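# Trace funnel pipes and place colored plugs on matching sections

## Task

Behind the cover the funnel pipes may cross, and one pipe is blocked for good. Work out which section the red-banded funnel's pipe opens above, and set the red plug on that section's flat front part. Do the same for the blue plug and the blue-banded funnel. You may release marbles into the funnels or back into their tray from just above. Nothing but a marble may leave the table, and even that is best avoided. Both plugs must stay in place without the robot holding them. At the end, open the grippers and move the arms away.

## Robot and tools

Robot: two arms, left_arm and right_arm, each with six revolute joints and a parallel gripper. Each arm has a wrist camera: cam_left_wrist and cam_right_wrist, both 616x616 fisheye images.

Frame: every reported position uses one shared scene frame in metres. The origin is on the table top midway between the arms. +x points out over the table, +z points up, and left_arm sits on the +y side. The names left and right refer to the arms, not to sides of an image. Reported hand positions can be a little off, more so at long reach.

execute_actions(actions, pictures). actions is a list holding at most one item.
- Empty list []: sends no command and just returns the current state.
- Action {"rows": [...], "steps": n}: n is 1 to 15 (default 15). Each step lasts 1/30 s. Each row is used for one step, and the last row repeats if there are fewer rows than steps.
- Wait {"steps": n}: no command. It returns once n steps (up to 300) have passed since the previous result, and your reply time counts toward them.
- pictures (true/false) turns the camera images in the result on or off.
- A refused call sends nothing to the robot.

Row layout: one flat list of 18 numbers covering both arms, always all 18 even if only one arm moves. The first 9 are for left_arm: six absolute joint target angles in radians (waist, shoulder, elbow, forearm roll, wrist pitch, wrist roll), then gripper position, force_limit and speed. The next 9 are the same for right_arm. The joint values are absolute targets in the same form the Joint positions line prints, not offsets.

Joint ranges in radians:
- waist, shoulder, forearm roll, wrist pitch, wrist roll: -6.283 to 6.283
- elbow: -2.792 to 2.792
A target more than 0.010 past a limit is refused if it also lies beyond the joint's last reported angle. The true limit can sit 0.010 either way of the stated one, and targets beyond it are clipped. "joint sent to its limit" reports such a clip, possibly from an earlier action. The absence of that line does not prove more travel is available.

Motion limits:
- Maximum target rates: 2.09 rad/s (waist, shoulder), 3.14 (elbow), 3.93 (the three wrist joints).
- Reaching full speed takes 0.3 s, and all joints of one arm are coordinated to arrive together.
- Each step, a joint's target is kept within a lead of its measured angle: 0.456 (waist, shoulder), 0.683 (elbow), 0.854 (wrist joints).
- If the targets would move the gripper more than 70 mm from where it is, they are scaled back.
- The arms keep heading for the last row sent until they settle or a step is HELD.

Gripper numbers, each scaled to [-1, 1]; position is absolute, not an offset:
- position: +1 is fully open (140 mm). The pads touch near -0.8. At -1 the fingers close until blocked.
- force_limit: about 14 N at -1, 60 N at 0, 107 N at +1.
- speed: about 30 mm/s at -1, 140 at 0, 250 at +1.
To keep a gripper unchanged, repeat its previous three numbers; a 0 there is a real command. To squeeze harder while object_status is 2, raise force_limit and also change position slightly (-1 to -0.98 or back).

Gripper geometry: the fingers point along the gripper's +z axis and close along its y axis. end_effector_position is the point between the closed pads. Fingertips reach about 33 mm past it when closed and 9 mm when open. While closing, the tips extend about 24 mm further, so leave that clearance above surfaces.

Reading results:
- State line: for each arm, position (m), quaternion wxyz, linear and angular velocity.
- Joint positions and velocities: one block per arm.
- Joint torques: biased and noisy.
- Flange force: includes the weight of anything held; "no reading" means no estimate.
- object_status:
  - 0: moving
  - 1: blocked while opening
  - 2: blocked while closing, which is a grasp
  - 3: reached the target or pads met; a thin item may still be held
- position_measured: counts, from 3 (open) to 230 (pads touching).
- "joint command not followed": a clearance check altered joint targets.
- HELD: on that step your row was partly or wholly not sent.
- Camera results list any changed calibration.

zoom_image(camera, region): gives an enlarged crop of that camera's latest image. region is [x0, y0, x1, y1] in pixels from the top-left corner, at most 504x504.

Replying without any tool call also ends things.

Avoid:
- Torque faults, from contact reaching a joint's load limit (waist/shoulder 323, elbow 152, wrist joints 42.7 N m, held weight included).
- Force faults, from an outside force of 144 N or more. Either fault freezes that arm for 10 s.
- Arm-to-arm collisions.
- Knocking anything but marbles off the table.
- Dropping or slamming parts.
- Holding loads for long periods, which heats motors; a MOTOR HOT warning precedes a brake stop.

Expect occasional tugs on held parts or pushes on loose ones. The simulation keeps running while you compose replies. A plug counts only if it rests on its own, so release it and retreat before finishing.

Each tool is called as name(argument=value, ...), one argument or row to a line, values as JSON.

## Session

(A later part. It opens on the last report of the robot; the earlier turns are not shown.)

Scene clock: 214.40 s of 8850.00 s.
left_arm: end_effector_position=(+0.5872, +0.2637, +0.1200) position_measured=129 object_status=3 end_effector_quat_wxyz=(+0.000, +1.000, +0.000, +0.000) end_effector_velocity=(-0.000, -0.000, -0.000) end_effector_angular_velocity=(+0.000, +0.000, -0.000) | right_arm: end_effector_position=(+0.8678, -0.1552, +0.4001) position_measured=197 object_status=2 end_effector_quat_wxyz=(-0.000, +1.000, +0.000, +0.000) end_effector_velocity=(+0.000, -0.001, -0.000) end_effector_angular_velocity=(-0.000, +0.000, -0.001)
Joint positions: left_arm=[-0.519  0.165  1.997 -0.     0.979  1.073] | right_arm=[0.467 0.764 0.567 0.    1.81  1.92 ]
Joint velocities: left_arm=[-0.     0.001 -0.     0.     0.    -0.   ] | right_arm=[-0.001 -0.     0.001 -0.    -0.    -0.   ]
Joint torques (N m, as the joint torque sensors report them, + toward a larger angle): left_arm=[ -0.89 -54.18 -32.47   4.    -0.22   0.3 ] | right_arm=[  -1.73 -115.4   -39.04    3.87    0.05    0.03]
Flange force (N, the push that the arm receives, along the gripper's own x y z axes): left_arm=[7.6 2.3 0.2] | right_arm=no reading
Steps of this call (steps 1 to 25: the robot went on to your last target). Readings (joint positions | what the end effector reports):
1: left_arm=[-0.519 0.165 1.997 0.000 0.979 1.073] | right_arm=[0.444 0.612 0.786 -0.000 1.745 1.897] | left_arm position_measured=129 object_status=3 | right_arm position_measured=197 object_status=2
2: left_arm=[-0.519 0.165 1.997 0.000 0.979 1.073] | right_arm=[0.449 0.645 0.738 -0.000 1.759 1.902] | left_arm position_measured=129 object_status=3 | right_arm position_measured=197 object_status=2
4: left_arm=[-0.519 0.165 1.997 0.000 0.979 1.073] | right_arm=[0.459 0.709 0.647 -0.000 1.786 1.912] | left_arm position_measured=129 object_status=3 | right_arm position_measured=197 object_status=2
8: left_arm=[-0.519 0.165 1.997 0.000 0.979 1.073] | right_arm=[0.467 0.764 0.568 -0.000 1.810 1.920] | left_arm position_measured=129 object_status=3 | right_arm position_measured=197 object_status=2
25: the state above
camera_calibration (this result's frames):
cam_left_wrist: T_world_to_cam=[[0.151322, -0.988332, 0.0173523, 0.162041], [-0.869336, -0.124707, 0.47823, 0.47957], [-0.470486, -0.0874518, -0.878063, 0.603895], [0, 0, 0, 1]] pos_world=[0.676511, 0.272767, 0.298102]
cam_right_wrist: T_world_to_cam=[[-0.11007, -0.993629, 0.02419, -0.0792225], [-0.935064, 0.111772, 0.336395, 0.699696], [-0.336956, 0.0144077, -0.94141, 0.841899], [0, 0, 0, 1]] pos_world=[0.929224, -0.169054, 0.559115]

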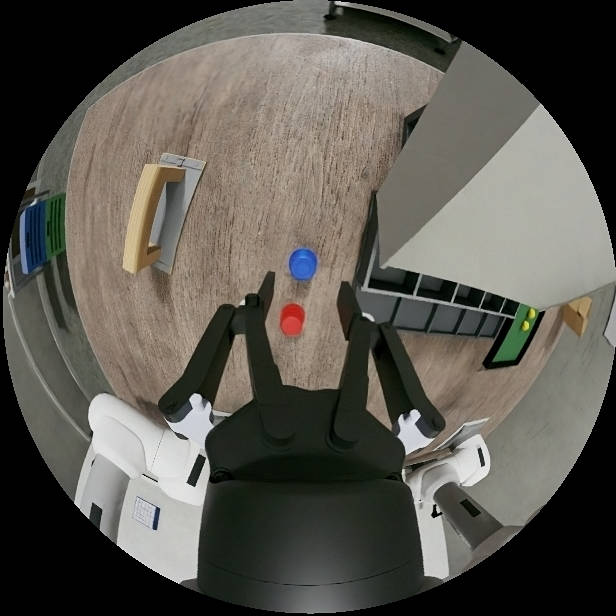

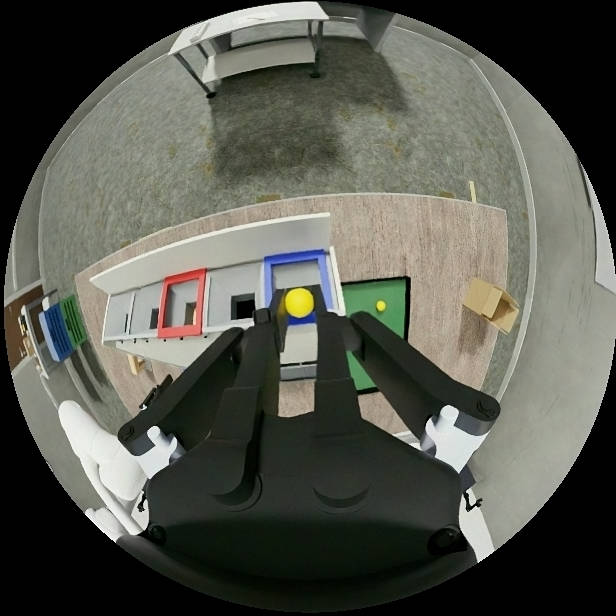

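zoom_image(
  camera="cam_right_wrist",
  region=[90, 200, 370, 390],
)

zoom_image(
  camera="cam_left_wrist",
  region=[240, 220, 400, 360],
)

Region (90, 200, 370, 390) of cam_right_wrist's 616x616 image, scaled by 1.800, with more detail than that image has; it fills the top 342 rows of this view, and the rest is white.

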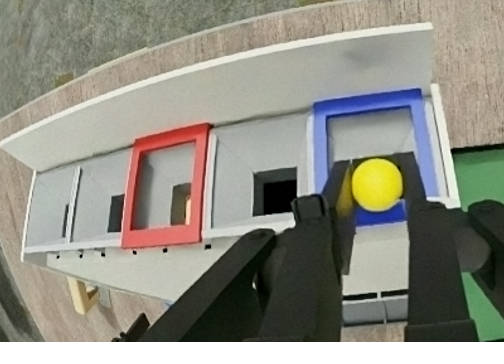

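Region (240, 220, 400, 360) of cam_left_wrist's 616x616 image, scaled by 3.150, with more detail than that image has; it fills the top 441 rows of this view, and the rest is white.

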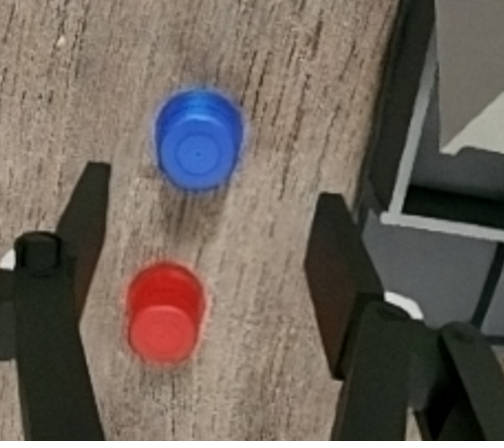

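zoom_image(
  camera="cam_right_wrist",
  region=[100, 250, 270, 350],
)

Region (100, 250, 270, 350) of cam_right_wrist's 616x616 image, scaled by 2.965, with more detail than that image has; it fills the top 296 rows of this view, and the rest is white.

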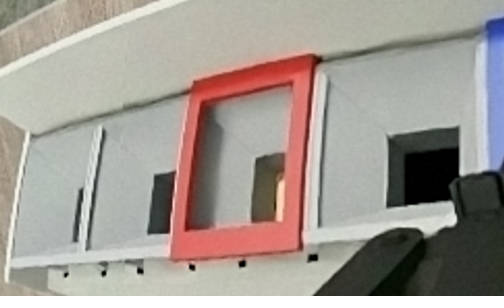

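execute_actions(
  actions=[
    {"rows": [[-0.5145,0.211,2.032,0,0.8986,1.077,0.0,-0.5,0, 0.467,0.7546,0.6121,0,1.7749,1.9198,-1,-0.4,-0.5],[-0.5145,0.211,2.032,0,0.8986,1.077,0.0,-0.5,0, 0.467,0.7546,0.6121,0,1.7749,1.9198,-1,-0.4,-0.5],[-0.5145,0.211,2.032,0,0.8986,1.077,0.0,-0.5,0, 0.467,0.7546,0.6121,0,1.7749,1.9198,-1,-0.4,-0.5],[-0.5145,0.211,2.032,0,0.8986,1.077,0.0,-0.5,0, 0.467,0.7546,0.6121,0,1.7749,1.9198,-1,-0.4,-0.5],[-0.5145,0.211,2.032,0,0.8986,1.077,0.0,-0.5,0, 0.467,0.7546,0.6121,0,1.7749,1.9198,-1,-0.4,-0.5],[-0.5145,0.211,2.032,0,0.8986,1.077,0.0,-0.5,0, 0.467,0.7546,0.6121,0,1.7749,1.9198,-1,-0.4,-0.5],[-0.5131,0.2577,2.0668,0,0.8171,1.0784,0.0,-0.5,0, 0.467,0.7546,0.6121,0,1.7749,1.9198,-1,-0.4,-0.5],[-0.5131,0.2577,2.0668,0,0.8171,1.0784,0.0,-0.5,0, 0.467,0.7546,0.6121,0,1.7749,1.9198,-1,-0.4,-0.5],[-0.5131,0.2577,2.0668,0,0.8171,1.0784,0.0,-0.5,0, 0.467,0.7546,0.6121,0,1.7749,1.9198,-1,-0.4,-0.5],[-0.5131,0.2577,2.0668,0,0.8171,1.0784,0.0,-0.5,0, 0.467,0.7546,0.6121,0,1.7749,1.9198,0.0,-0.4,0]], "steps": 15},
  ],
  pictures=false,
)

execute_actions(
  actions=[
    {"steps": 10},
  ],
)

Scene clock: 242.67 s of 8850.00 s.
left_arm: end_effector_position=(+0.5882, +0.2668, +0.0368) position_measured=129 object_status=3 end_effector_quat_wxyz=(-0.000, +1.000, +0.000, -0.000) end_effector_velocity=(+0.000, +0.000, -0.000) end_effector_angular_velocity=(-0.000, -0.000, +0.000) | right_arm: end_effector_position=(+0.8678, -0.1553, +0.3850) position_measured=162 object_status=0 end_effector_quat_wxyz=(+0.000, +1.000, +0.000, +0.000) end_effector_velocity=(-0.000, +0.000, -0.001) end_effector_angular_velocity=(-0.001, +0.002, +0.000)
Joint positions: left_arm=[-0.513  0.258  2.067  0.     0.817  1.078] | right_arm=[ 0.467  0.755  0.612 -0.     1.775  1.92 ]
Joint velocities: left_arm=[ 0. -0.  0. -0. -0.  0.] | right_arm=[0.    0.001 0.001 0.    0.    0.   ]
Joint torques (N m, as the joint torque sensors report them, + toward a larger angle): left_arm=[ -1.81 -53.73 -26.43   3.32  -0.26   0.12] | right_arm=[  -1.54 -114.13  -38.81    3.87    0.16   -0.06]
Flange force (N, the push that the arm receives, along the gripper's own x y z axes): left_arm=[5.7 0.3 -2.5] | right_arm=[15.0 -7.7 -6.3]
Steps of this call (steps 1 to 15: the robot went on to your last target; steps 16 to 90: nothing new was sent; then 24.77 s passed at rest; steps 91 to 105: all 15 steps of this action). Readings (joint positions | what the end effector reports):
91: left_arm=[-0.519 0.165 1.997 -0.000 0.979 1.073] | right_arm=[0.467 0.764 0.568 -0.000 1.810 1.920] | left_arm position_measured=129 object_status=3 | right_arm position_measured=197 object_status=2
92: left_arm=[-0.518 0.170 2.001 -0.000 0.969 1.073] | right_arm=[0.467 0.762 0.576 -0.000 1.804 1.920] | left_arm position_measured=129 object_status=3 | right_arm position_measured=197 object_status=2
94: left_arm=[-0.516 0.199 2.023 -0.000 0.920 1.076] | right_arm=[0.467 0.756 0.607 -0.000 1.779 1.920] | left_arm position_measured=129 object_status=3 | right_arm position_measured=197 object_status=2
98: left_arm=[-0.514 0.216 2.036 -0.000 0.888 1.077] | right_arm=[0.467 0.755 0.612 -0.000 1.775 1.920] | left_arm position_measured=129 object_status=3 | right_arm position_measured=197 object_status=2
105: the state above

Scene clock: 243.00 s of 8850.00 s.
left_arm: end_effector_position=(+0.5882, +0.2668, +0.0369) position_measured=129 object_status=3 end_effector_quat_wxyz=(-0.000, +1.000, +0.000, -0.000) end_effector_velocity=(+0.000, -0.000, +0.001) end_effector_angular_velocity=(-0.000, -0.000, -0.000) | right_arm: end_effector_position=(+0.8678, -0.1553, +0.3850) position_measured=129 object_status=0 end_effector_quat_wxyz=(+0.000, +1.000, +0.000, +0.000) end_effector_velocity=(+0.001, -0.001, -0.000) end_effector_angular_velocity=(+0.000, -0.001, -0.001)
Joint positions: left_arm=[-0.513  0.258  2.067  0.     0.817  1.078] | right_arm=[ 0.467  0.755  0.612 -0.     1.775  1.92 ]
Joint velocities: left_arm=[-0.    -0.001 -0.001 -0.     0.001 -0.   ] | right_arm=[-0.001  0.    -0.    -0.    -0.001 -0.   ]
Joint torques (N m, as the joint torque sensors report them, + toward a larger angle): left_arm=[ -1.55 -59.76 -28.64   3.57  -0.21   0.21] | right_arm=[  -0.01 -114.94  -39.18    4.05   -0.02    0.16]
Flange force (N, the push that the arm receives, along the gripper's own x y z axes): left_arm=[7.4 0.9 1.6] | right_arm=[16.2 -6.1 -6.3]
Steps of this call (steps 1 to 10: the robot went on to your last target). Readings (joint positions | what the end effector reports):
1: left_arm=[-0.513 0.258 2.067 0.000 0.817 1.078] | right_arm=[0.467 0.755 0.612 -0.000 1.775 1.920] | left_arm position_measured=129 object_status=3 | right_arm position_measured=155 object_status=0
2: left_arm=[-0.513 0.258 2.067 0.000 0.817 1.078] | right_arm=[0.467 0.755 0.612 -0.000 1.775 1.920] | left_arm position_measured=129 object_status=3 | right_arm position_measured=147 object_status=0
4: left_arm=[-0.513 0.258 2.067 0.000 0.817 1.078] | right_arm=[0.467 0.755 0.612 -0.000 1.775 1.920] | left_arm position_measured=129 object_status=3 | right_arm position_measured=132 object_status=0
8: left_arm=[-0.513 0.258 2.067 0.000 0.817 1.078] | right_arm=[0.467 0.755 0.612 -0.000 1.775 1.920] | left_arm position_measured=129 object_status=3 | right_arm position_measured=129 object_status=0
10: the state above
camera_calibration (this result's frames):
cam_left_wrist: T_world_to_cam=[[0.151395, -0.988323, 0.0172657, 0.166308], [-0.869274, -0.124802, 0.478316, 0.520521], [-0.470576, -0.0874231, -0.878018, 0.531748], [0, 0, 0, 1]] pos_world=[0.677525, 0.275816, 0.215039]
cam_right_wrist: T_world_to_cam=[[-0.110143, -0.993614, 0.0244944, -0.0790097], [-0.93504, 0.111943, 0.336405, 0.704808], [-0.336999, 0.0141494, -0.941399, 0.827689], [0, 0, 0, 1]] pos_world=[0.929251, -0.169115, 0.544019]

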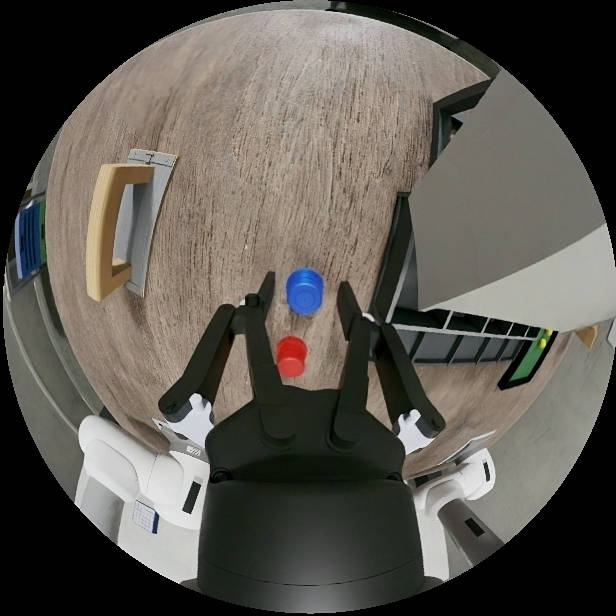

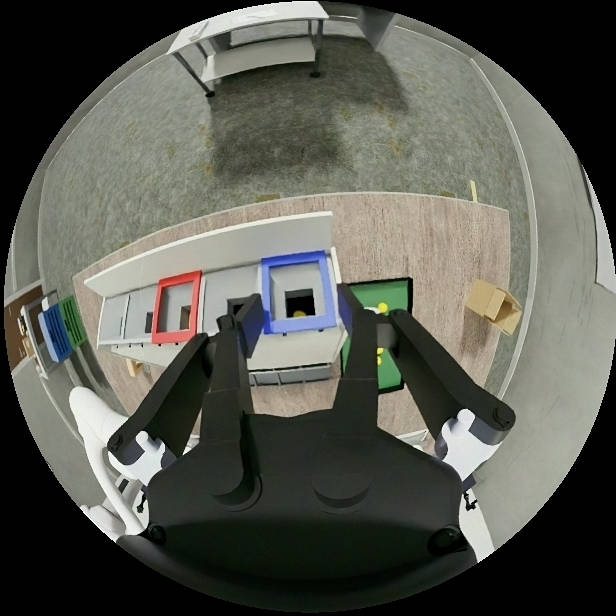

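execute_actions(
  actions=[
    {"rows": [[-0.5131,0.2577,2.0668,0,0.8171,1.0784,-1,-0.3,-0.5, 0.379,0.2061,1.377,0,1.5585,1.8318,0.0,-0.4,0]], "steps": 15},
  ],
  pictures=false,
)

execute_actions(
  actions=[
    {"steps": 8},
  ],
  pictures=false,
)

execute_actions(
  actions=[
    {"rows": [[-0.5145,0.165,1.997,0,0.9795,1.077,-1,-0.3,-0.5, 0.3718,0.2334,1.9107,0,0.9975,1.8246,0.0,-0.4,0],[-0.5145,0.165,1.997,0,0.9795,1.077,-1,-0.3,-0.5, 0.3718,0.2334,1.9107,0,0.9975,1.8246,0.0,-0.4,0],[-0.5145,0.165,1.997,0,0.9795,1.077,-1,-0.3,-0.5, 0.3718,0.2334,1.9107,0,0.9975,1.8246,0.0,-0.4,0],[-0.5145,0.165,1.997,0,0.9795,1.077,-1,-0.3,-0.5, 0.3718,0.2334,1.9107,0,0.9975,1.8246,0.0,-0.4,0],[-0.5145,0.165,1.997,0,0.9795,1.077,-1,-0.3,-0.5, 0.3718,0.2334,1.9107,0,0.9975,1.8246,0.0,-0.4,0],[-0.5145,0.165,1.997,0,0.9795,1.077,-1,-0.3,-0.5, 0.3718,0.2334,1.9107,0,0.9975,1.8246,0.0,-0.4,0],[-0.5145,0.165,1.997,0,0.9795,1.077,-1,-0.3,-0.5, 0.3718,0.2334,1.9107,0,0.9975,1.8246,0.0,-0.4,0],[-0.5145,0.165,1.997,0,0.9795,1.077,-1,-0.3,-0.5, 0.3718,0.2334,1.9107,0,0.9975,1.8246,0.0,-0.4,0],[-0.9178,0.0954,1.9942,0,1.052,0.6738,-1,-0.3,-0.5, 0.3718,0.2334,1.9107,0,0.9975,1.8246,0.0,-0.4,0]], "steps": 15},
  ],
  pictures=false,
)

execute_actions(
  actions=[
    {"steps": 18},
  ],
)

Scene clock: 268.20 s of 8850.00 s.
left_arm: end_effector_position=(+0.5882, +0.2668, +0.0370) position_measured=185 object_status=0 end_effector_quat_wxyz=(+0.000, +1.000, +0.000, +0.000) end_effector_velocity=(-0.001, +0.001, -0.000) end_effector_angular_velocity=(+0.001, +0.001, +0.000) | right_arm: end_effector_position=(+0.7088, -0.2652, +0.4244) position_measured=129 object_status=3 end_effector_quat_wxyz=(+0.000, +1.000, +0.000, -0.001) end_effector_velocity=(-0.439, -0.240, +0.025) end_effector_angular_velocity=(+0.004, -0.015, +0.001)
Joint positions: left_arm=[-0.513  0.258  2.067 -0.     0.817  1.078] | right_arm=[0.405 0.375 1.147 0.    1.622 1.858]
Joint velocities: left_arm=[ 0.    -0.001  0.002  0.     0.    -0.   ] | right_arm=[-0.134 -0.879  1.192 -0.    -0.328 -0.135]
Joint torques (N m, as the joint torque sensors report them, + toward a larger angle): left_arm=[ -0.75 -51.87 -24.91   3.55  -0.71   0.28] | right_arm=[ -1.06 -79.12 -37.95   3.81  -0.01   0.29]
Flange force (N, the push that the arm receives, along the gripper's own x y z axes): left_arm=[3.8 0.9 -11.4] | right_arm=[5.2 -4.9 -3.4]
Steps of this call (steps 1 to 15: the robot went on to your last target; steps 16 to 150: nothing new was sent; then 19.70 s passed at rest; steps 151 to 165: all 15 steps of this action). Readings (joint positions | what the end effector reports):
151: left_arm=[-0.513 0.258 2.067 -0.000 0.817 1.078] | right_arm=[0.467 0.754 0.613 0.000 1.775 1.920] | left_arm position_measured=129 object_status=0 | right_arm position_measured=129 object_status=3
152: left_arm=[-0.513 0.258 2.067 -0.000 0.817 1.078] | right_arm=[0.466 0.749 0.621 0.000 1.772 1.920] | left_arm position_measured=131 object_status=0 | right_arm position_measured=129 object_status=3
154: left_arm=[-0.513 0.258 2.067 -0.000 0.817 1.078] | right_arm=[0.459 0.716 0.671 0.000 1.756 1.913] | left_arm position_measured=141 object_status=0 | right_arm position_measured=129 object_status=3
158: left_arm=[-0.513 0.258 2.067 0.000 0.817 1.078] | right_arm=[0.438 0.589 0.856 0.000 1.703 1.891] | left_arm position_measured=159 object_status=0 | right_arm position_measured=129 object_status=3
165: the state above

Scene clock: 268.47 s of 8850.00 s.
left_arm: end_effector_position=(+0.5882, +0.2668, +0.0370) position_measured=185 object_status=2 end_effector_quat_wxyz=(+0.000, +1.000, +0.000, +0.000) end_effector_velocity=(-0.001, +0.001, -0.001) end_effector_angular_velocity=(+0.001, +0.001, -0.000) | right_arm: end_effector_position=(+0.6199, -0.3099, +0.4203) position_measured=129 object_status=3 end_effector_quat_wxyz=(-0.000, +1.000, +0.000, +0.000) end_effector_velocity=(-0.007, -0.005, -0.008) end_effector_angular_velocity=(-0.000, +0.002, -0.001)
Joint positions: left_arm=[-0.513  0.258  2.067 -0.     0.817  1.078] | right_arm=[0.379 0.206 1.377 0.    1.559 1.832]
Joint velocities: left_arm=[ 0.     0.001  0.002  0.    -0.001  0.   ] | right_arm=[-0.005 -0.012  0.029  0.    -0.014 -0.003]
Joint torques (N m, as the joint torque sensors report them, + toward a larger angle): left_arm=[ -0.44 -52.31 -24.25   3.57  -0.83   0.28] | right_arm=[ -2.94 -32.37 -40.28   4.14  -0.41   0.13]
Flange force (N, the push that the arm receives, along the gripper's own x y z axes): left_arm=[5.1 2.0 -11.8] | right_arm=[6.9 -0.8 -3.3]
Steps of this call (steps 1 to 8: the robot went on to your last target). Readings (joint positions | what the end effector reports):
1: left_arm=[-0.513 0.258 2.067 -0.000 0.817 1.078] | right_arm=[0.400 0.345 1.187 0.000 1.611 1.853] | left_arm position_measured=185 object_status=0 | right_arm position_measured=129 object_status=3
2: left_arm=[-0.513 0.258 2.067 -0.000 0.817 1.078] | right_arm=[0.396 0.316 1.227 0.000 1.600 1.849] | left_arm position_measured=185 object_status=0 | right_arm position_measured=129 object_status=3
4: left_arm=[-0.513 0.258 2.067 -0.000 0.817 1.078] | right_arm=[0.387 0.259 1.305 0.000 1.579 1.840] | left_arm position_measured=185 object_status=2 | right_arm position_measured=129 object_status=3
8: the state above

Scene clock: 268.97 s of 8850.00 s.
left_arm: end_effector_position=(+0.5482, +0.2057, +0.1328) position_measured=185 object_status=2 end_effector_quat_wxyz=(-0.000, +1.000, +0.001, -0.000) end_effector_velocity=(-0.301, -0.394, +0.088) end_effector_angular_velocity=(-0.001, -0.000, -0.009) | right_arm: end_effector_position=(+0.5781, -0.3249, +0.1766) position_measured=129 object_status=3 end_effector_quat_wxyz=(-0.000, +1.000, +0.000, -0.000) end_effector_velocity=(-0.216, -0.065, -0.522) end_effector_angular_velocity=(-0.001, +0.001, +0.000)
Joint positions: left_arm=[-0.643  0.143  1.996  0.     1.002  0.948] | right_arm=[0.373 0.228 1.801 0.    1.113 1.826]
Joint velocities: left_arm=[-0.885 -0.153 -0.005 -0.001  0.158 -0.876] | right_arm=[-0.013  0.048  0.981 -0.    -1.027 -0.013]
Joint torques (N m, as the joint torque sensors report them, + toward a larger angle): left_arm=[  1.11 -56.19 -33.55   3.96  -0.2    0.17] | right_arm=[  1.95 -64.15 -34.32   3.65   0.34   0.04]
Flange force (N, the push that the arm receives, along the gripper's own x y z axes): left_arm=[7.9 1.3 3.7] | right_arm=[6.8 0.5 -2.6]
Steps of this call (steps 1 to 15: all 15 steps of this action). Readings (joint positions | what the end effector reports):
1: left_arm=[-0.513 0.257 2.067 -0.000 0.818 1.078] | right_arm=[0.379 0.206 1.378 0.000 1.558 1.832] | left_arm position_measured=185 object_status=2 | right_arm position_measured=129 object_status=3
2: left_arm=[-0.513 0.252 2.064 -0.000 0.827 1.078] | right_arm=[0.379 0.207 1.385 0.000 1.549 1.832] | left_arm position_measured=185 object_status=2 | right_arm position_measured=129 object_status=3
4: left_arm=[-0.513 0.219 2.038 -0.000 0.886 1.078] | right_arm=[0.378 0.210 1.435 0.000 1.496 1.831] | left_arm position_measured=185 object_status=2 | right_arm position_measured=129 object_status=3
8: left_arm=[-0.514 0.165 1.997 0.000 0.978 1.077] | right_arm=[0.376 0.216 1.569 0.000 1.356 1.829] | left_arm position_measured=185 object_status=2 | right_arm position_measured=129 object_status=3
15: the state above

Scene clock: 269.57 s of 8850.00 s.
left_arm: end_effector_position=(+0.4403, +0.0996, +0.1600) position_measured=185 object_status=2 end_effector_quat_wxyz=(-0.000, +1.000, +0.000, -0.000) end_effector_velocity=(+0.000, +0.000, -0.000) end_effector_angular_velocity=(-0.000, -0.000, +0.000) | right_arm: end_effector_position=(+0.5510, -0.3330, +0.1199) position_measured=129 object_status=3 end_effector_quat_wxyz=(-0.000, +1.000, +0.000, -0.000) end_effector_velocity=(+0.000, -0.000, +0.001) end_effector_angular_velocity=(-0.000, -0.001, +0.000)
Joint positions: left_arm=[-0.918  0.095  1.994  0.     1.052  0.674] | right_arm=[0.372 0.234 1.911 0.    0.998 1.825]
Joint velocities: left_arm=[ 0.     0.     0.    -0.    -0.001 -0.   ] | right_arm=[ 0.    -0.001 -0.    -0.001  0.     0.   ]
Joint torques (N m, as the joint torque sensors report them, + toward a larger angle): left_arm=[ -1.02 -48.72 -34.15   4.15  -0.15   0.41] | right_arm=[  0.69 -60.74 -33.61   3.34  -0.06   0.03]
Flange force (N, the push that the arm receives, along the gripper's own x y z axes): left_arm=[6.1 5.1 -0.4] | right_arm=[4.9 -0.5 -0.2]
Steps of this call (steps 1 to 18: the robot went on to your last target). Readings (joint positions | what the end effector reports):
1: left_arm=[-0.673 0.138 1.996 0.000 1.008 0.918] | right_arm=[0.373 0.230 1.834 0.000 1.078 1.826] | left_arm position_measured=185 object_status=2 | right_arm position_measured=129 object_status=3
2: left_arm=[-0.703 0.133 1.996 0.000 1.013 0.889] | right_arm=[0.372 0.231 1.866 0.000 1.045 1.825] | left_arm position_measured=185 object_status=2 | right_arm position_measured=129 object_status=3
4: left_arm=[-0.763 0.122 1.995 0.000 1.024 0.829] | right_arm=[0.372 0.233 1.906 0.000 1.004 1.825] | left_arm position_measured=185 object_status=2 | right_arm position_measured=129 object_status=3
8: left_arm=[-0.880 0.102 1.994 0.000 1.045 0.712] | right_arm=[0.372 0.234 1.911 0.000 0.998 1.825] | left_arm position_measured=185 object_status=2 | right_arm position_measured=129 object_status=3
18: the state above
camera_calibration (this result's frames):
cam_left_wrist: T_world_to_cam=[[0.151211, -0.98835, 0.0172808, 0.0214246], [-0.869306, -0.124636, 0.478302, 0.312193], [-0.470577, -0.0873471, -0.878025, 0.555531], [0, 0, 0, 1]] pos_world=[0.529572, 0.108609, 0.338078]
cam_right_wrist: T_world_to_cam=[[-0.110142, -0.993618, 0.0243371, -0.2839], [-0.934966, 0.111886, 0.336632, 0.517513], [-0.337206, 0.0143229, -0.941322, 0.474002], [0, 0, 0, 1]] pos_world=[0.612424, -0.346779, 0.278887]

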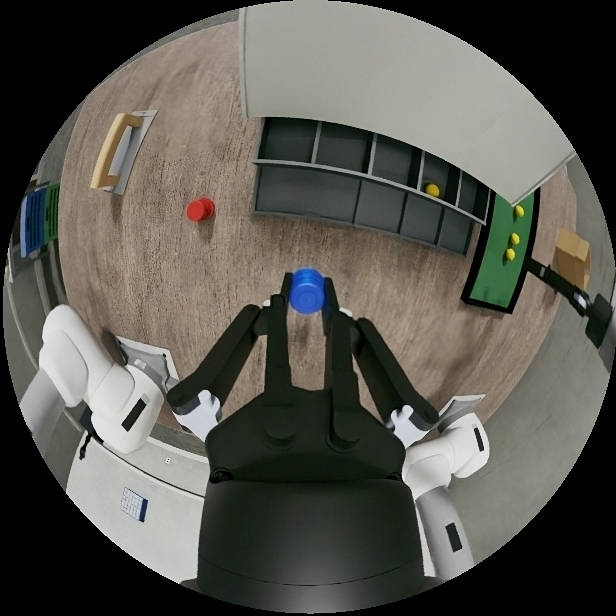

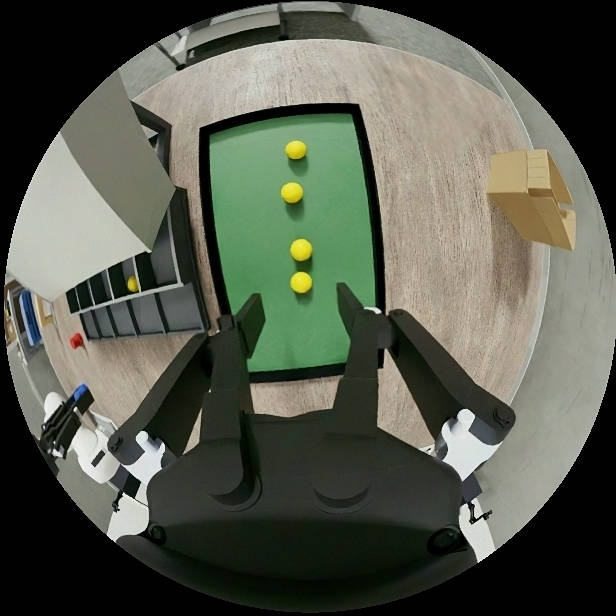

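zoom_image(
  camera="cam_left_wrist",
  region=[240, 100, 500, 330],
)

Region (240, 100, 500, 330) of cam_left_wrist's 616x616 image, scaled by 1.938, with more detail than that image has; it fills the top 446 rows of this view, and the rest is white.

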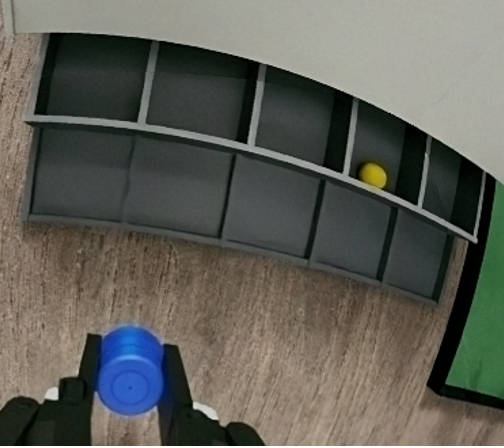

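execute_actions(
  actions=[
    {"rows": [[-0.9695,0.4073,1.6458,0,1.0885,0.622,-1,-0.3,-0.5, 0.3718,0.274,1.9423,0,0.9253,1.8246,0.0,-0.4,0],[-0.9695,0.4073,1.6458,0,1.0885,0.622,-1,-0.3,-0.5, 0.3718,0.274,1.9423,0,0.9253,1.8246,0.0,-0.4,0],[-0.9695,0.4073,1.6458,0,1.0885,0.622,-1,-0.3,-0.5, 0.3718,0.274,1.9423,0,0.9253,1.8246,0.0,-0.4,0],[-0.9695,0.4073,1.6458,0,1.0885,0.622,-1,-0.3,-0.5, 0.3718,0.274,1.9423,0,0.9253,1.8246,0.0,-0.4,0],[-0.9695,0.4073,1.6458,0,1.0885,0.622,-1,-0.3,-0.5, 0.3718,0.274,1.9423,0,0.9253,1.8246,0.0,-0.4,0],[-0.9695,0.4073,1.6458,0,1.0885,0.622,-1,-0.3,-0.5, 0.3718,0.3146,1.9738,0,0.8532,1.8246,0.0,-0.4,0],[-0.9695,0.4073,1.6458,0,1.0885,0.622,-1,-0.3,-0.5, 0.3718,0.3146,1.9738,0,0.8532,1.8246,0.0,-0.4,0],[-0.9695,0.4073,1.6458,0,1.0885,0.622,-1,-0.3,-0.5, 0.3718,0.3146,1.9738,0,0.8532,1.8246,0.0,-0.4,0],[-0.9695,0.4073,1.6458,0,1.0885,0.622,-1,-0.3,-0.5, 0.3718,0.3146,1.9738,0,0.8532,1.8246,0.0,-0.4,0],[-0.9695,0.4073,1.6458,0,1.0885,0.622,-1,-0.3,-0.5, 0.3718,0.3146,1.9738,0,0.8532,1.8246,0.0,-0.4,0],[-0.9695,0.4073,1.6458,0,1.0885,0.622,-1,-0.3,-0.5, 0.3718,0.3146,1.9738,0,0.8532,1.8246,0.0,-0.4,0],[-0.9695,0.4073,1.6458,0,1.0885,0.622,-1,-0.3,-0.5, 0.3718,0.3146,1.9738,0,0.8532,1.8246,0.0,-0.4,0],[-0.9695,0.4073,1.6458,0,1.0885,0.622,-1,-0.3,-0.5, 0.3718,0.3146,1.9738,0,0.8532,1.8246,-1,-0.4,-0.5]], "steps": 15},
  ],
  pictures=false,
)

execute_actions(
  actions=[
    {"steps": 20},
  ],
)

Scene clock: 305.60 s of 8850.00 s.
left_arm: end_effector_position=(+0.4882, +0.0147, +0.1537) position_measured=185 object_status=2 end_effector_quat_wxyz=(+0.000, +1.000, +0.001, +0.000) end_effector_velocity=(+0.001, -0.001, -0.001) end_effector_angular_velocity=(+0.000, +0.000, -0.002) | right_arm: end_effector_position=(+0.5507, -0.3331, +0.0416) position_measured=136 object_status=0 end_effector_quat_wxyz=(+0.000, +1.000, +0.000, -0.000) end_effector_velocity=(-0.000, +0.000, +0.000) end_effector_angular_velocity=(+0.000, -0.000, +0.000)
Joint positions: left_arm=[-0.942  0.243  1.828  0.     1.069  0.649] | right_arm=[ 0.372  0.315  1.974 -0.     0.853  1.825]
Joint velocities: left_arm=[ 0.     0.002 -0.001 -0.    -0.     0.003] | right_arm=[ 0.    -0.001 -0.     0.     0.    -0.   ]
Joint torques (N m, as the joint torque sensors report them, + toward a larger angle): left_arm=[ -0.76 -65.67 -34.91   4.26  -0.31   0.17] | right_arm=[ -1.38 -67.6  -29.08   3.     0.01   0.29]
Flange force (N, the push that the arm receives, along the gripper's own x y z axes): left_arm=[6.6 6.6 1.3] | right_arm=[8.3 -4.8 2.7]
A step of this action was HELD (marked below), so the robot has no last target. An arm can still carry out its HELD step.
Steps of this call (steps 1 to 15: the robot went on to your last target; steps 16 to 90: nothing new was sent; then 32.53 s passed at rest; steps 91 to 105: all 15 steps of this action). Readings (joint positions | what the end effector reports):
91: left_arm=[-0.918 0.096 1.994 0.000 1.052 0.674] | right_arm=[0.372 0.234 1.911 -0.000 0.997 1.825] | left_arm position_measured=185 object_status=2 | right_arm position_measured=129 object_status=3
92: left_arm=[-0.918 0.100 1.988 0.000 1.053 0.673] | right_arm=[0.372 0.238 1.915 -0.000 0.987 1.825] | left_arm position_measured=185 object_status=2 | right_arm position_measured=129 object_status=3
94: left_arm=[-0.924 0.134 1.950 0.000 1.057 0.667] | right_arm=[0.372 0.265 1.936 -0.000 0.941 1.825] | left_arm position_measured=185 object_status=2 | right_arm position_measured=129 object_status=3
98: left_arm=[-0.942 0.244 1.828 0.000 1.069 0.649] | right_arm=[0.372 0.291 1.956 -0.000 0.892 1.825] | left_arm position_measured=185 object_status=2 | right_arm position_measured=129 object_status=3
99: left_arm=[-0.943 0.252 1.826 0.000 1.069 0.649] | right_arm=[0.372 0.306 1.967 -0.000 0.869 1.825] | left_arm position_measured=185 object_status=2 | right_arm position_measured=129 object_status=3 HELD
100: left_arm=[-0.943 0.246 1.828 -0.000 1.070 0.649] | right_arm=[0.372 0.314 1.973 -0.000 0.856 1.825] | left_arm position_measured=185 object_status=2 | right_arm position_measured=129 object_status=3 HELD
101: left_arm=[-0.942 0.243 1.828 0.000 1.070 0.649] | right_arm=[0.372 0.315 1.974 -0.000 0.854 1.825] | left_arm position_measured=185 object_status=2 | right_arm position_measured=129 object_status=3 HELD
102: left_arm=[-0.942 0.243 1.828 0.000 1.070 0.649] | right_arm=[0.372 0.315 1.974 -0.000 0.853 1.825] | left_arm position_measured=185 object_status=2 | right_arm position_measured=129 object_status=3 HELD
103: left_arm=[-0.942 0.243 1.828 0.000 1.070 0.649] | right_arm=[0.372 0.315 1.974 -0.000 0.853 1.825] | left_arm position_measured=185 object_status=2 | right_arm position_measured=129 object_status=0 HELD
104: left_arm=[-0.942 0.243 1.828 0.000 1.070 0.649] | right_arm=[0.372 0.315 1.974 -0.000 0.853 1.825] | left_arm position_measured=185 object_status=2 | right_arm position_measured=131 object_status=0 HELD
105: the state above HELD
joint command not followed: on one or more control steps a check withheld the commanded joint targets of the left arm, and it was not sent them on those steps. On the call's last step the targets were still withheld.
cause: the commanded joint targets would bring a part of the robot too close to another arm (a part of this arm just beyond joint 6 (wrist roll) and a part of the other arm just beyond its joint 4 (forearm roll)); next, command targets that bring no part of the robot closer to that arm.

Scene clock: 306.27 s of 8850.00 s.
left_arm: end_effector_position=(+0.4952, +0.0016, +0.1509) position_measured=185 object_status=2 end_effector_quat_wxyz=(+0.000, +1.000, +0.001, +0.000) end_effector_velocity=(+0.044, -0.088, -0.016) end_effector_angular_velocity=(-0.002, -0.001, -0.001) | right_arm: end_effector_position=(+0.5509, -0.3330, +0.0419) position_measured=197 object_status=2 end_effector_quat_wxyz=(+0.000, +1.000, +0.000, -0.000) end_effector_velocity=(-0.000, +0.000, -0.000) end_effector_angular_velocity=(-0.001, +0.001, +0.001)
Joint positions: left_arm=[-0.946  0.267  1.802  0.     1.072  0.645] | right_arm=[ 0.372  0.315  1.974 -0.     0.853  1.825]
Joint velocities: left_arm=[-0.027  0.151 -0.169  0.     0.017 -0.026] | right_arm=[ 0.     0.001  0.    -0.001  0.     0.   ]
Joint torques (N m, as the joint torque sensors report them, + toward a larger angle): left_arm=[ -2.96 -64.94 -36.     4.29  -0.16   0.26] | right_arm=[ -1.08 -65.64 -29.81   3.1    0.01   0.1 ]
Flange force (N, the push that the arm receives, along the gripper's own x y z axes): left_arm=[8.5 7.4 3.0] | right_arm=[5.4 -3.6 1.8]
Steps of this call (steps 1 to 20: nothing new was sent). Readings (joint positions | what the end effector reports):
1: left_arm=[-0.942 0.243 1.828 0.000 1.069 0.649] | right_arm=[0.372 0.315 1.974 -0.000 0.853 1.825] | left_arm position_measured=185 object_status=2 | right_arm position_measured=141 object_status=0
2: left_arm=[-0.942 0.243 1.828 0.000 1.069 0.649] | right_arm=[0.372 0.315 1.974 -0.000 0.853 1.825] | left_arm position_measured=185 object_status=2 | right_arm position_measured=145 object_status=0
4: left_arm=[-0.942 0.244 1.828 0.000 1.069 0.649] | right_arm=[0.372 0.315 1.974 -0.000 0.853 1.825] | left_arm position_measured=185 object_status=2 | right_arm position_measured=155 object_status=0
8: left_arm=[-0.942 0.244 1.828 0.000 1.069 0.649] | right_arm=[0.372 0.315 1.974 -0.000 0.853 1.825] | left_arm position_measured=185 object_status=2 | right_arm position_measured=173 object_status=0
20: the state above
camera_calibration (this result's frames):
cam_left_wrist: T_world_to_cam=[[0.151806, -0.988251, 0.0177553, -0.0839561], [-0.869397, -0.12496, 0.478052, 0.352158], [-0.470216, -0.0880076, -0.878152, 0.564743], [0, 0, 0, 1]] pos_world=[0.584461, 0.0107376, 0.329071]
cam_right_wrist: T_world_to_cam=[[-0.110117, -0.993621, 0.0243318, -0.282054], [-0.935014, 0.111862, 0.336505, 0.543713], [-0.337081, 0.0143043, -0.941367, 0.400568], [0, 0, 0, 1]] pos_world=[0.612344, -0.346806, 0.200982]

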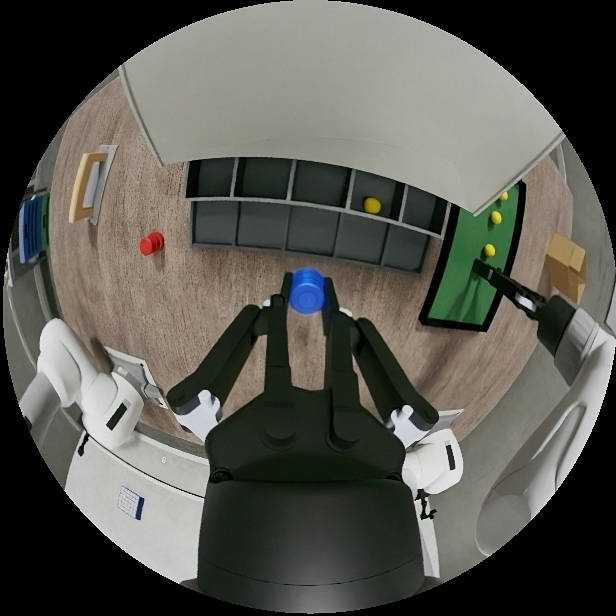

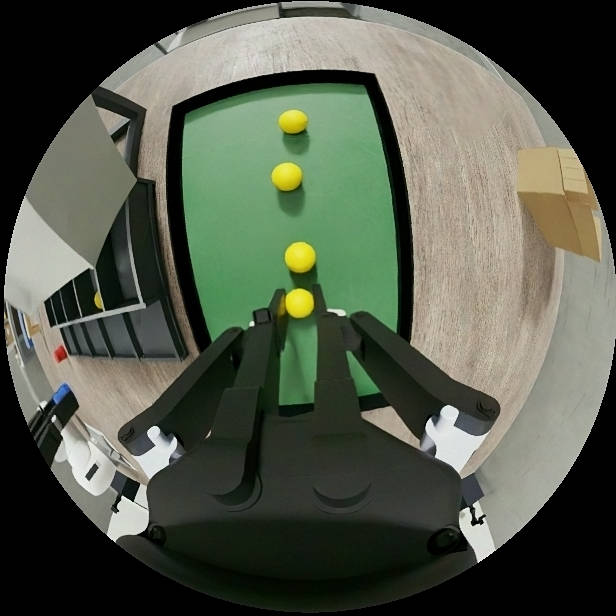

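execute_actions(
  actions=[
    {"rows": [[-0.946,0.267,1.802,0,1.072,0.645,-1,-0.3,-0.5, 0.3718,0.2334,1.9107,0,0.9975,1.8246,-1,-0.4,-0.5],[-0.946,0.267,1.802,0,1.072,0.645,-1,-0.3,-0.5, 0.3718,0.2334,1.9107,0,0.9975,1.8246,-1,-0.4,-0.5],[-0.946,0.267,1.802,0,1.072,0.645,-1,-0.3,-0.5, 0.3718,0.2334,1.9107,0,0.9975,1.8246,-1,-0.4,-0.5],[-0.946,0.267,1.802,0,1.072,0.645,-1,-0.3,-0.5, 0.3718,0.2334,1.9107,0,0.9975,1.8246,-1,-0.4,-0.5],[-0.946,0.267,1.802,0,1.072,0.645,-1,-0.3,-0.5, 0.3718,0.2334,1.9107,0,0.9975,1.8246,-1,-0.4,-0.5],[-0.946,0.267,1.802,0,1.072,0.645,-1,-0.3,-0.5, 0.3718,0.2334,1.9107,0,0.9975,1.8246,-1,-0.4,-0.5],[-0.946,0.267,1.802,0,1.072,0.645,-1,-0.3,-0.5, 0.2212,0.1324,1.4645,0,1.5447,1.674,-1,-0.4,-0.5]], "steps": 15},
  ],
  pictures=false,
)

execute_actions(
  actions=[
    {"rows": [[-0.9695,0.4073,1.6458,0,1.0885,0.622,-1,-0.3,-0.5, 0.2212,0.1324,1.4645,0,1.5447,1.674,-1,-0.4,-0.5]], "steps": 15},
  ],
  pictures=true,
)

Scene clock: 334.17 s of 8850.00 s.
left_arm: end_effector_position=(+0.4953, +0.0014, +0.1510) position_measured=185 object_status=2 end_effector_quat_wxyz=(+0.000, +1.000, +0.001, +0.000) end_effector_velocity=(+0.001, +0.000, +0.001) end_effector_angular_velocity=(+0.000, -0.000, +0.001) | right_arm: end_effector_position=(+0.5560, -0.3345, +0.0531) position_measured=197 object_status=2 end_effector_quat_wxyz=(+0.000, +1.000, +0.000, -0.000) end_effector_velocity=(+0.038, -0.013, +0.075) end_effector_angular_velocity=(+0.001, -0.003, -0.001)
Joint positions: left_arm=[-0.946  0.267  1.802 -0.     1.072  0.645] | right_arm=[0.367 0.308 1.957 0.    0.876 1.82 ]
Joint velocities: left_arm=[ 0.001 -0.001 -0.001  0.     0.001 -0.   ] | right_arm=[-0.035 -0.042 -0.116 -0.     0.155 -0.034]
Joint torques (N m, as the joint torque sensors report them, + toward a larger angle): left_arm=[ -1.59 -66.53 -34.74   4.26  -0.28   0.31] | right_arm=[ -1.09 -67.04 -32.93   3.06  -0.12  -0.03]
Flange force (N, the push that the arm receives, along the gripper's own x y z axes): left_arm=[6.5 4.5 -1.0] | right_arm=[3.4 -1.7 1.0]
A step of this action was HELD (marked below), so the robot has no last target. An arm can still carry out its HELD step.
Steps of this call (steps 1 to 90: nothing new was sent; then 24.40 s passed at rest; steps 91 to 105: all 15 steps of this action). Readings (joint positions | what the end effector reports):
91: left_arm=[-0.960 0.351 1.708 0.000 1.082 0.631] | right_arm=[0.372 0.315 1.974 0.000 0.853 1.825] | left_arm position_measured=185 object_status=2 | right_arm position_measured=197 object_status=2 HELD
92: left_arm=[-0.960 0.346 1.714 0.000 1.081 0.631] | right_arm=[0.372 0.315 1.974 0.000 0.853 1.825] | left_arm position_measured=185 object_status=2 | right_arm position_measured=197 object_status=2 HELD
93: left_arm=[-0.957 0.333 1.728 0.000 1.080 0.633] | right_arm=[0.372 0.315 1.974 0.000 0.853 1.825] | left_arm position_measured=185 object_status=2 | right_arm position_measured=197 object_status=2 HELD
94: left_arm=[-0.954 0.313 1.751 0.000 1.077 0.637] | right_arm=[0.372 0.315 1.974 -0.000 0.853 1.825] | left_arm position_measured=185 object_status=2 | right_arm position_measured=197 object_status=2
98: left_arm=[-0.946 0.267 1.802 -0.000 1.072 0.645] | right_arm=[0.372 0.313 1.972 0.000 0.856 1.824] | left_arm position_measured=185 object_status=2 | right_arm position_measured=197 object_status=2
105: the state above
joint command not followed: on one or more control steps a check withheld the commanded joint targets of the right arm, and it was not sent them on those steps.
cause: the commanded joint targets would bring a part of the robot too close to another arm (a part of this arm just beyond joint 4 (forearm roll) and a part of the other arm just beyond its joint 5 (wrist pitch)); next, command targets that bring no part of the robot closer to that arm.

Scene clock: 334.67 s of 8850.00 s.
left_arm: end_effector_position=(+0.4953, +0.0014, +0.1510) position_measured=185 object_status=2 end_effector_quat_wxyz=(+0.000, +1.000, +0.001, +0.000) end_effector_velocity=(-0.001, +0.000, +0.001) end_effector_angular_velocity=(-0.000, -0.001, -0.002) | right_arm: end_effector_position=(+0.5752, -0.3423, +0.0965) position_measured=197 object_status=2 end_effector_quat_wxyz=(-0.000, +1.000, +0.000, +0.000) end_effector_velocity=(+0.034, -0.016, +0.088) end_effector_angular_velocity=(-0.000, -0.001, +0.001)
Joint positions: left_arm=[-0.946  0.267  1.802 -0.     1.072  0.645] | right_arm=[0.348 0.285 1.892 0.    0.965 1.801]
Joint velocities: left_arm=[-0.001 -0.002  0.001  0.001 -0.     0.   ] | right_arm=[-0.037 -0.045 -0.128 -0.     0.173 -0.038]
Joint torques (N m, as the joint torque sensors report them, + toward a larger angle): left_arm=[ -0.95 -67.01 -34.69   4.16  -0.22   0.26] | right_arm=[  0.2  -65.48 -33.24   3.31   0.22   0.1 ]
Flange force (N, the push that the arm receives, along the gripper's own x y z axes): left_arm=[5.8 5.5 -0.2] | right_arm=[4.6 -0.8 1.7]
A step of this action was HELD (marked below), so the robot has no last target. An arm can still carry out its HELD step.
Steps of this call (steps 1 to 15: all 15 steps of this action). Readings (joint positions | what the end effector reports):
1: left_arm=[-0.946 0.267 1.802 -0.000 1.072 0.645] | right_arm=[0.366 0.306 1.953 0.000 0.882 1.819] | left_arm position_measured=185 object_status=2 | right_arm position_measured=197 object_status=2 HELD
2: left_arm=[-0.946 0.267 1.802 -0.000 1.072 0.645] | right_arm=[0.365 0.305 1.949 0.000 0.888 1.818] | left_arm position_measured=185 object_status=2 | right_arm position_measured=197 object_status=2 HELD
3: left_arm=[-0.946 0.267 1.802 -0.000 1.072 0.645] | right_arm=[0.364 0.303 1.945 0.000 0.894 1.816] | left_arm position_measured=185 object_status=2 | right_arm position_measured=197 object_status=2 HELD
4: left_arm=[-0.946 0.267 1.802 -0.000 1.072 0.645] | right_arm=[0.362 0.302 1.940 -0.000 0.900 1.815] | left_arm position_measured=185 object_status=2 | right_arm position_measured=197 object_status=2 HELD
5: left_arm=[-0.946 0.267 1.802 -0.000 1.072 0.645] | right_arm=[0.361 0.300 1.936 0.000 0.905 1.814] | left_arm position_measured=185 object_status=2 | right_arm position_measured=197 object_status=2 HELD
6: left_arm=[-0.946 0.267 1.802 -0.000 1.072 0.645] | right_arm=[0.360 0.299 1.932 0.000 0.911 1.812] | left_arm position_measured=185 object_status=2 | right_arm position_measured=197 object_status=2 HELD
7: left_arm=[-0.946 0.267 1.802 -0.000 1.072 0.645] | right_arm=[0.358 0.297 1.927 0.000 0.917 1.811] | left_arm position_measured=185 object_status=2 | right_arm position_measured=197 object_status=2 HELD
8: left_arm=[-0.946 0.267 1.802 -0.000 1.072 0.645] | right_arm=[0.357 0.296 1.923 0.000 0.923 1.810] | left_arm position_measured=185 object_status=2 | right_arm position_measured=197 object_status=2 HELD
9: left_arm=[-0.946 0.267 1.802 -0.000 1.072 0.645] | right_arm=[0.356 0.294 1.918 0.000 0.929 1.809] | left_arm position_measured=185 object_status=2 | right_arm position_measured=197 object_status=2 HELD
10: left_arm=[-0.946 0.267 1.802 -0.000 1.072 0.645] | right_arm=[0.354 0.292 1.914 -0.000 0.935 1.807] | left_arm position_measured=185 object_status=2 | right_arm position_measured=197 object_status=2 HELD
11: left_arm=[-0.946 0.267 1.802 -0.000 1.072 0.645] | right_arm=[0.353 0.291 1.910 0.000 0.941 1.806] | left_arm position_measured=185 object_status=2 | right_arm position_measured=197 object_status=2 HELD
12: left_arm=[-0.946 0.267 1.802 -0.000 1.072 0.645] | right_arm=[0.352 0.289 1.905 0.000 0.947 1.805] | left_arm position_measured=185 object_status=2 | right_arm position_measured=197 object_status=2 HELD
13: left_arm=[-0.946 0.267 1.802 -0.000 1.072 0.645] | right_arm=[0.351 0.288 1.901 0.000 0.953 1.803] | left_arm position_measured=185 object_status=2 | right_arm position_measured=197 object_status=2 HELD
14: left_arm=[-0.946 0.267 1.802 -0.000 1.072 0.645] | right_arm=[0.349 0.286 1.897 -0.000 0.959 1.802] | left_arm position_measured=185 object_status=2 | right_arm position_measured=197 object_status=2 HELD
15: the state above HELD
joint command not followed: on one or more control steps a check withheld the commanded joint targets of the left arm, and it was not sent them on those steps. On the call's last step the targets were still withheld.
cause: the commanded joint targets would bring a part of the robot too close to another arm (a part of this arm just beyond joint 5 (wrist pitch) and a part of the other arm just beyond its joint 4 (forearm roll)); next, command targets that bring no part of the robot closer to that arm.
camera_calibration (this result's frames):
cam_left_wrist: T_world_to_cam=[[0.152003, -0.988216, 0.0179815, -0.0843033], [-0.869411, -0.125031, 0.478008, 0.352167], [-0.470127, -0.088292, -0.878172, 0.564734], [0, 0, 0, 1]] pos_world=[0.584489, 0.0105835, 0.32911]
cam_right_wrist: T_world_to_cam=[[-0.110069, -0.993626, 0.0243192, -0.289945], [-0.935028, 0.111813, 0.336483, 0.549093], [-0.337057, 0.0142972, -0.941376, 0.460248], [0, 0, 0, 1]] pos_world=[0.636633, -0.356073, 0.255557]

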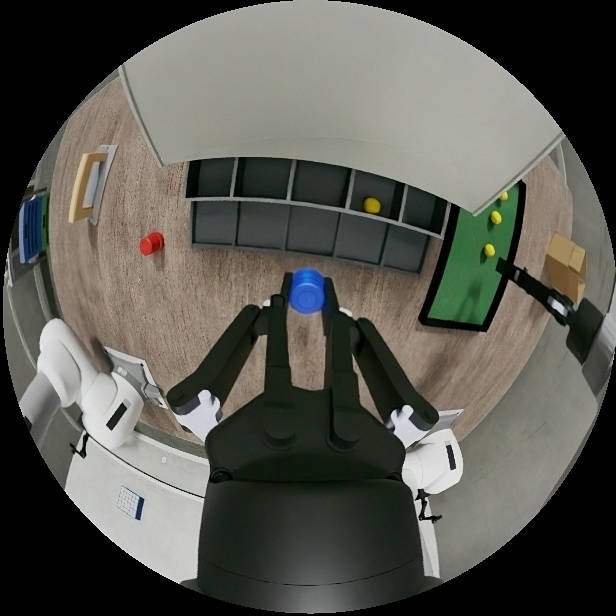

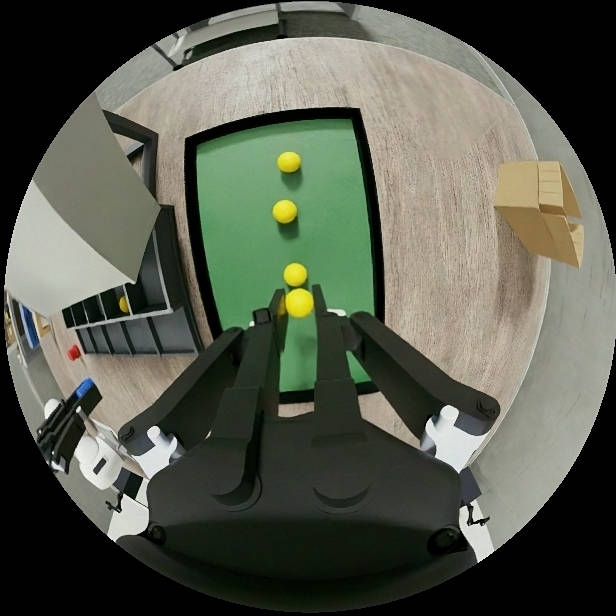

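execute_actions(
  actions=[
    {"rows": [[-0.946,0.267,1.802,0,1.072,0.645,-1,-0.3,-0.5, 0.10,0.1324,1.4645,0,1.5447,1.553,-1,-0.4,-0.5]], "steps": 15},
  ],
  pictures=false,
)

Scene clock: 339.40 s of 8850.00 s.
left_arm: end_effector_position=(+0.4953, +0.0014, +0.1510) position_measured=185 object_status=2 end_effector_quat_wxyz=(+0.000, +1.000, +0.001, +0.000) end_effector_velocity=(-0.000, +0.001, -0.001) end_effector_angular_velocity=(+0.002, +0.001, +0.000) | right_arm: end_effector_position=(+0.6120, -0.4862, +0.3989) position_measured=197 object_status=2 end_effector_quat_wxyz=(+0.000, +1.000, +0.000, +0.000) end_effector_velocity=(-0.088, -0.258, +0.487) end_effector_angular_velocity=(-0.000, -0.025, -0.007)
Joint positions: left_arm=[-0.946  0.267  1.802  0.     1.072  0.645] | right_arm=[ 0.117  0.142  1.491 -0.     1.508  1.57 ]
Joint velocities: left_arm=[ 0.    -0.     0.001  0.     0.001  0.   ] | right_arm=[-0.399 -0.227 -0.611 -0.     0.813 -0.393]
Joint torques (N m, as the joint torque sensors report them, + toward a larger angle): left_arm=[ -1.05 -67.04 -34.98   4.12  -0.29   0.26] | right_arm=[  5.83 -53.89 -32.84   3.79   0.12   0.02]
Flange force (N, the push that the arm receives, along the gripper's own x y z axes): left_arm=[6.0 5.0 0.5] | right_arm=[8.5 0.6 -5.7]
Steps of this call (steps 1 to 110: nothing new was sent; then 0.57 s passed at rest; steps 111 to 125: all 15 steps of this action). Readings (joint positions | what the end effector reports):
111: left_arm=[-0.964 0.375 1.682 -0.000 1.085 0.627] | right_arm=[0.321 0.253 1.803 -0.000 1.085 1.774] | left_arm position_measured=185 object_status=2 | right_arm position_measured=197 object_status=2
112: left_arm=[-0.963 0.370 1.687 0.000 1.084 0.627] | right_arm=[0.317 0.251 1.796 -0.000 1.096 1.769] | left_arm position_measured=185 object_status=2 | right_arm position_measured=197 object_status=2
114: left_arm=[-0.958 0.337 1.725 0.000 1.080 0.633] | right_arm=[0.288 0.236 1.752 -0.000 1.156 1.740] | left_arm position_measured=185 object_status=2 | right_arm position_measured=197 object_status=2
118: left_arm=[-0.946 0.268 1.801 0.000 1.072 0.645] | right_arm=[0.225 0.201 1.655 -0.000 1.286 1.677] | left_arm position_measured=185 object_status=2 | right_arm position_measured=197 object_status=2
125: the state above


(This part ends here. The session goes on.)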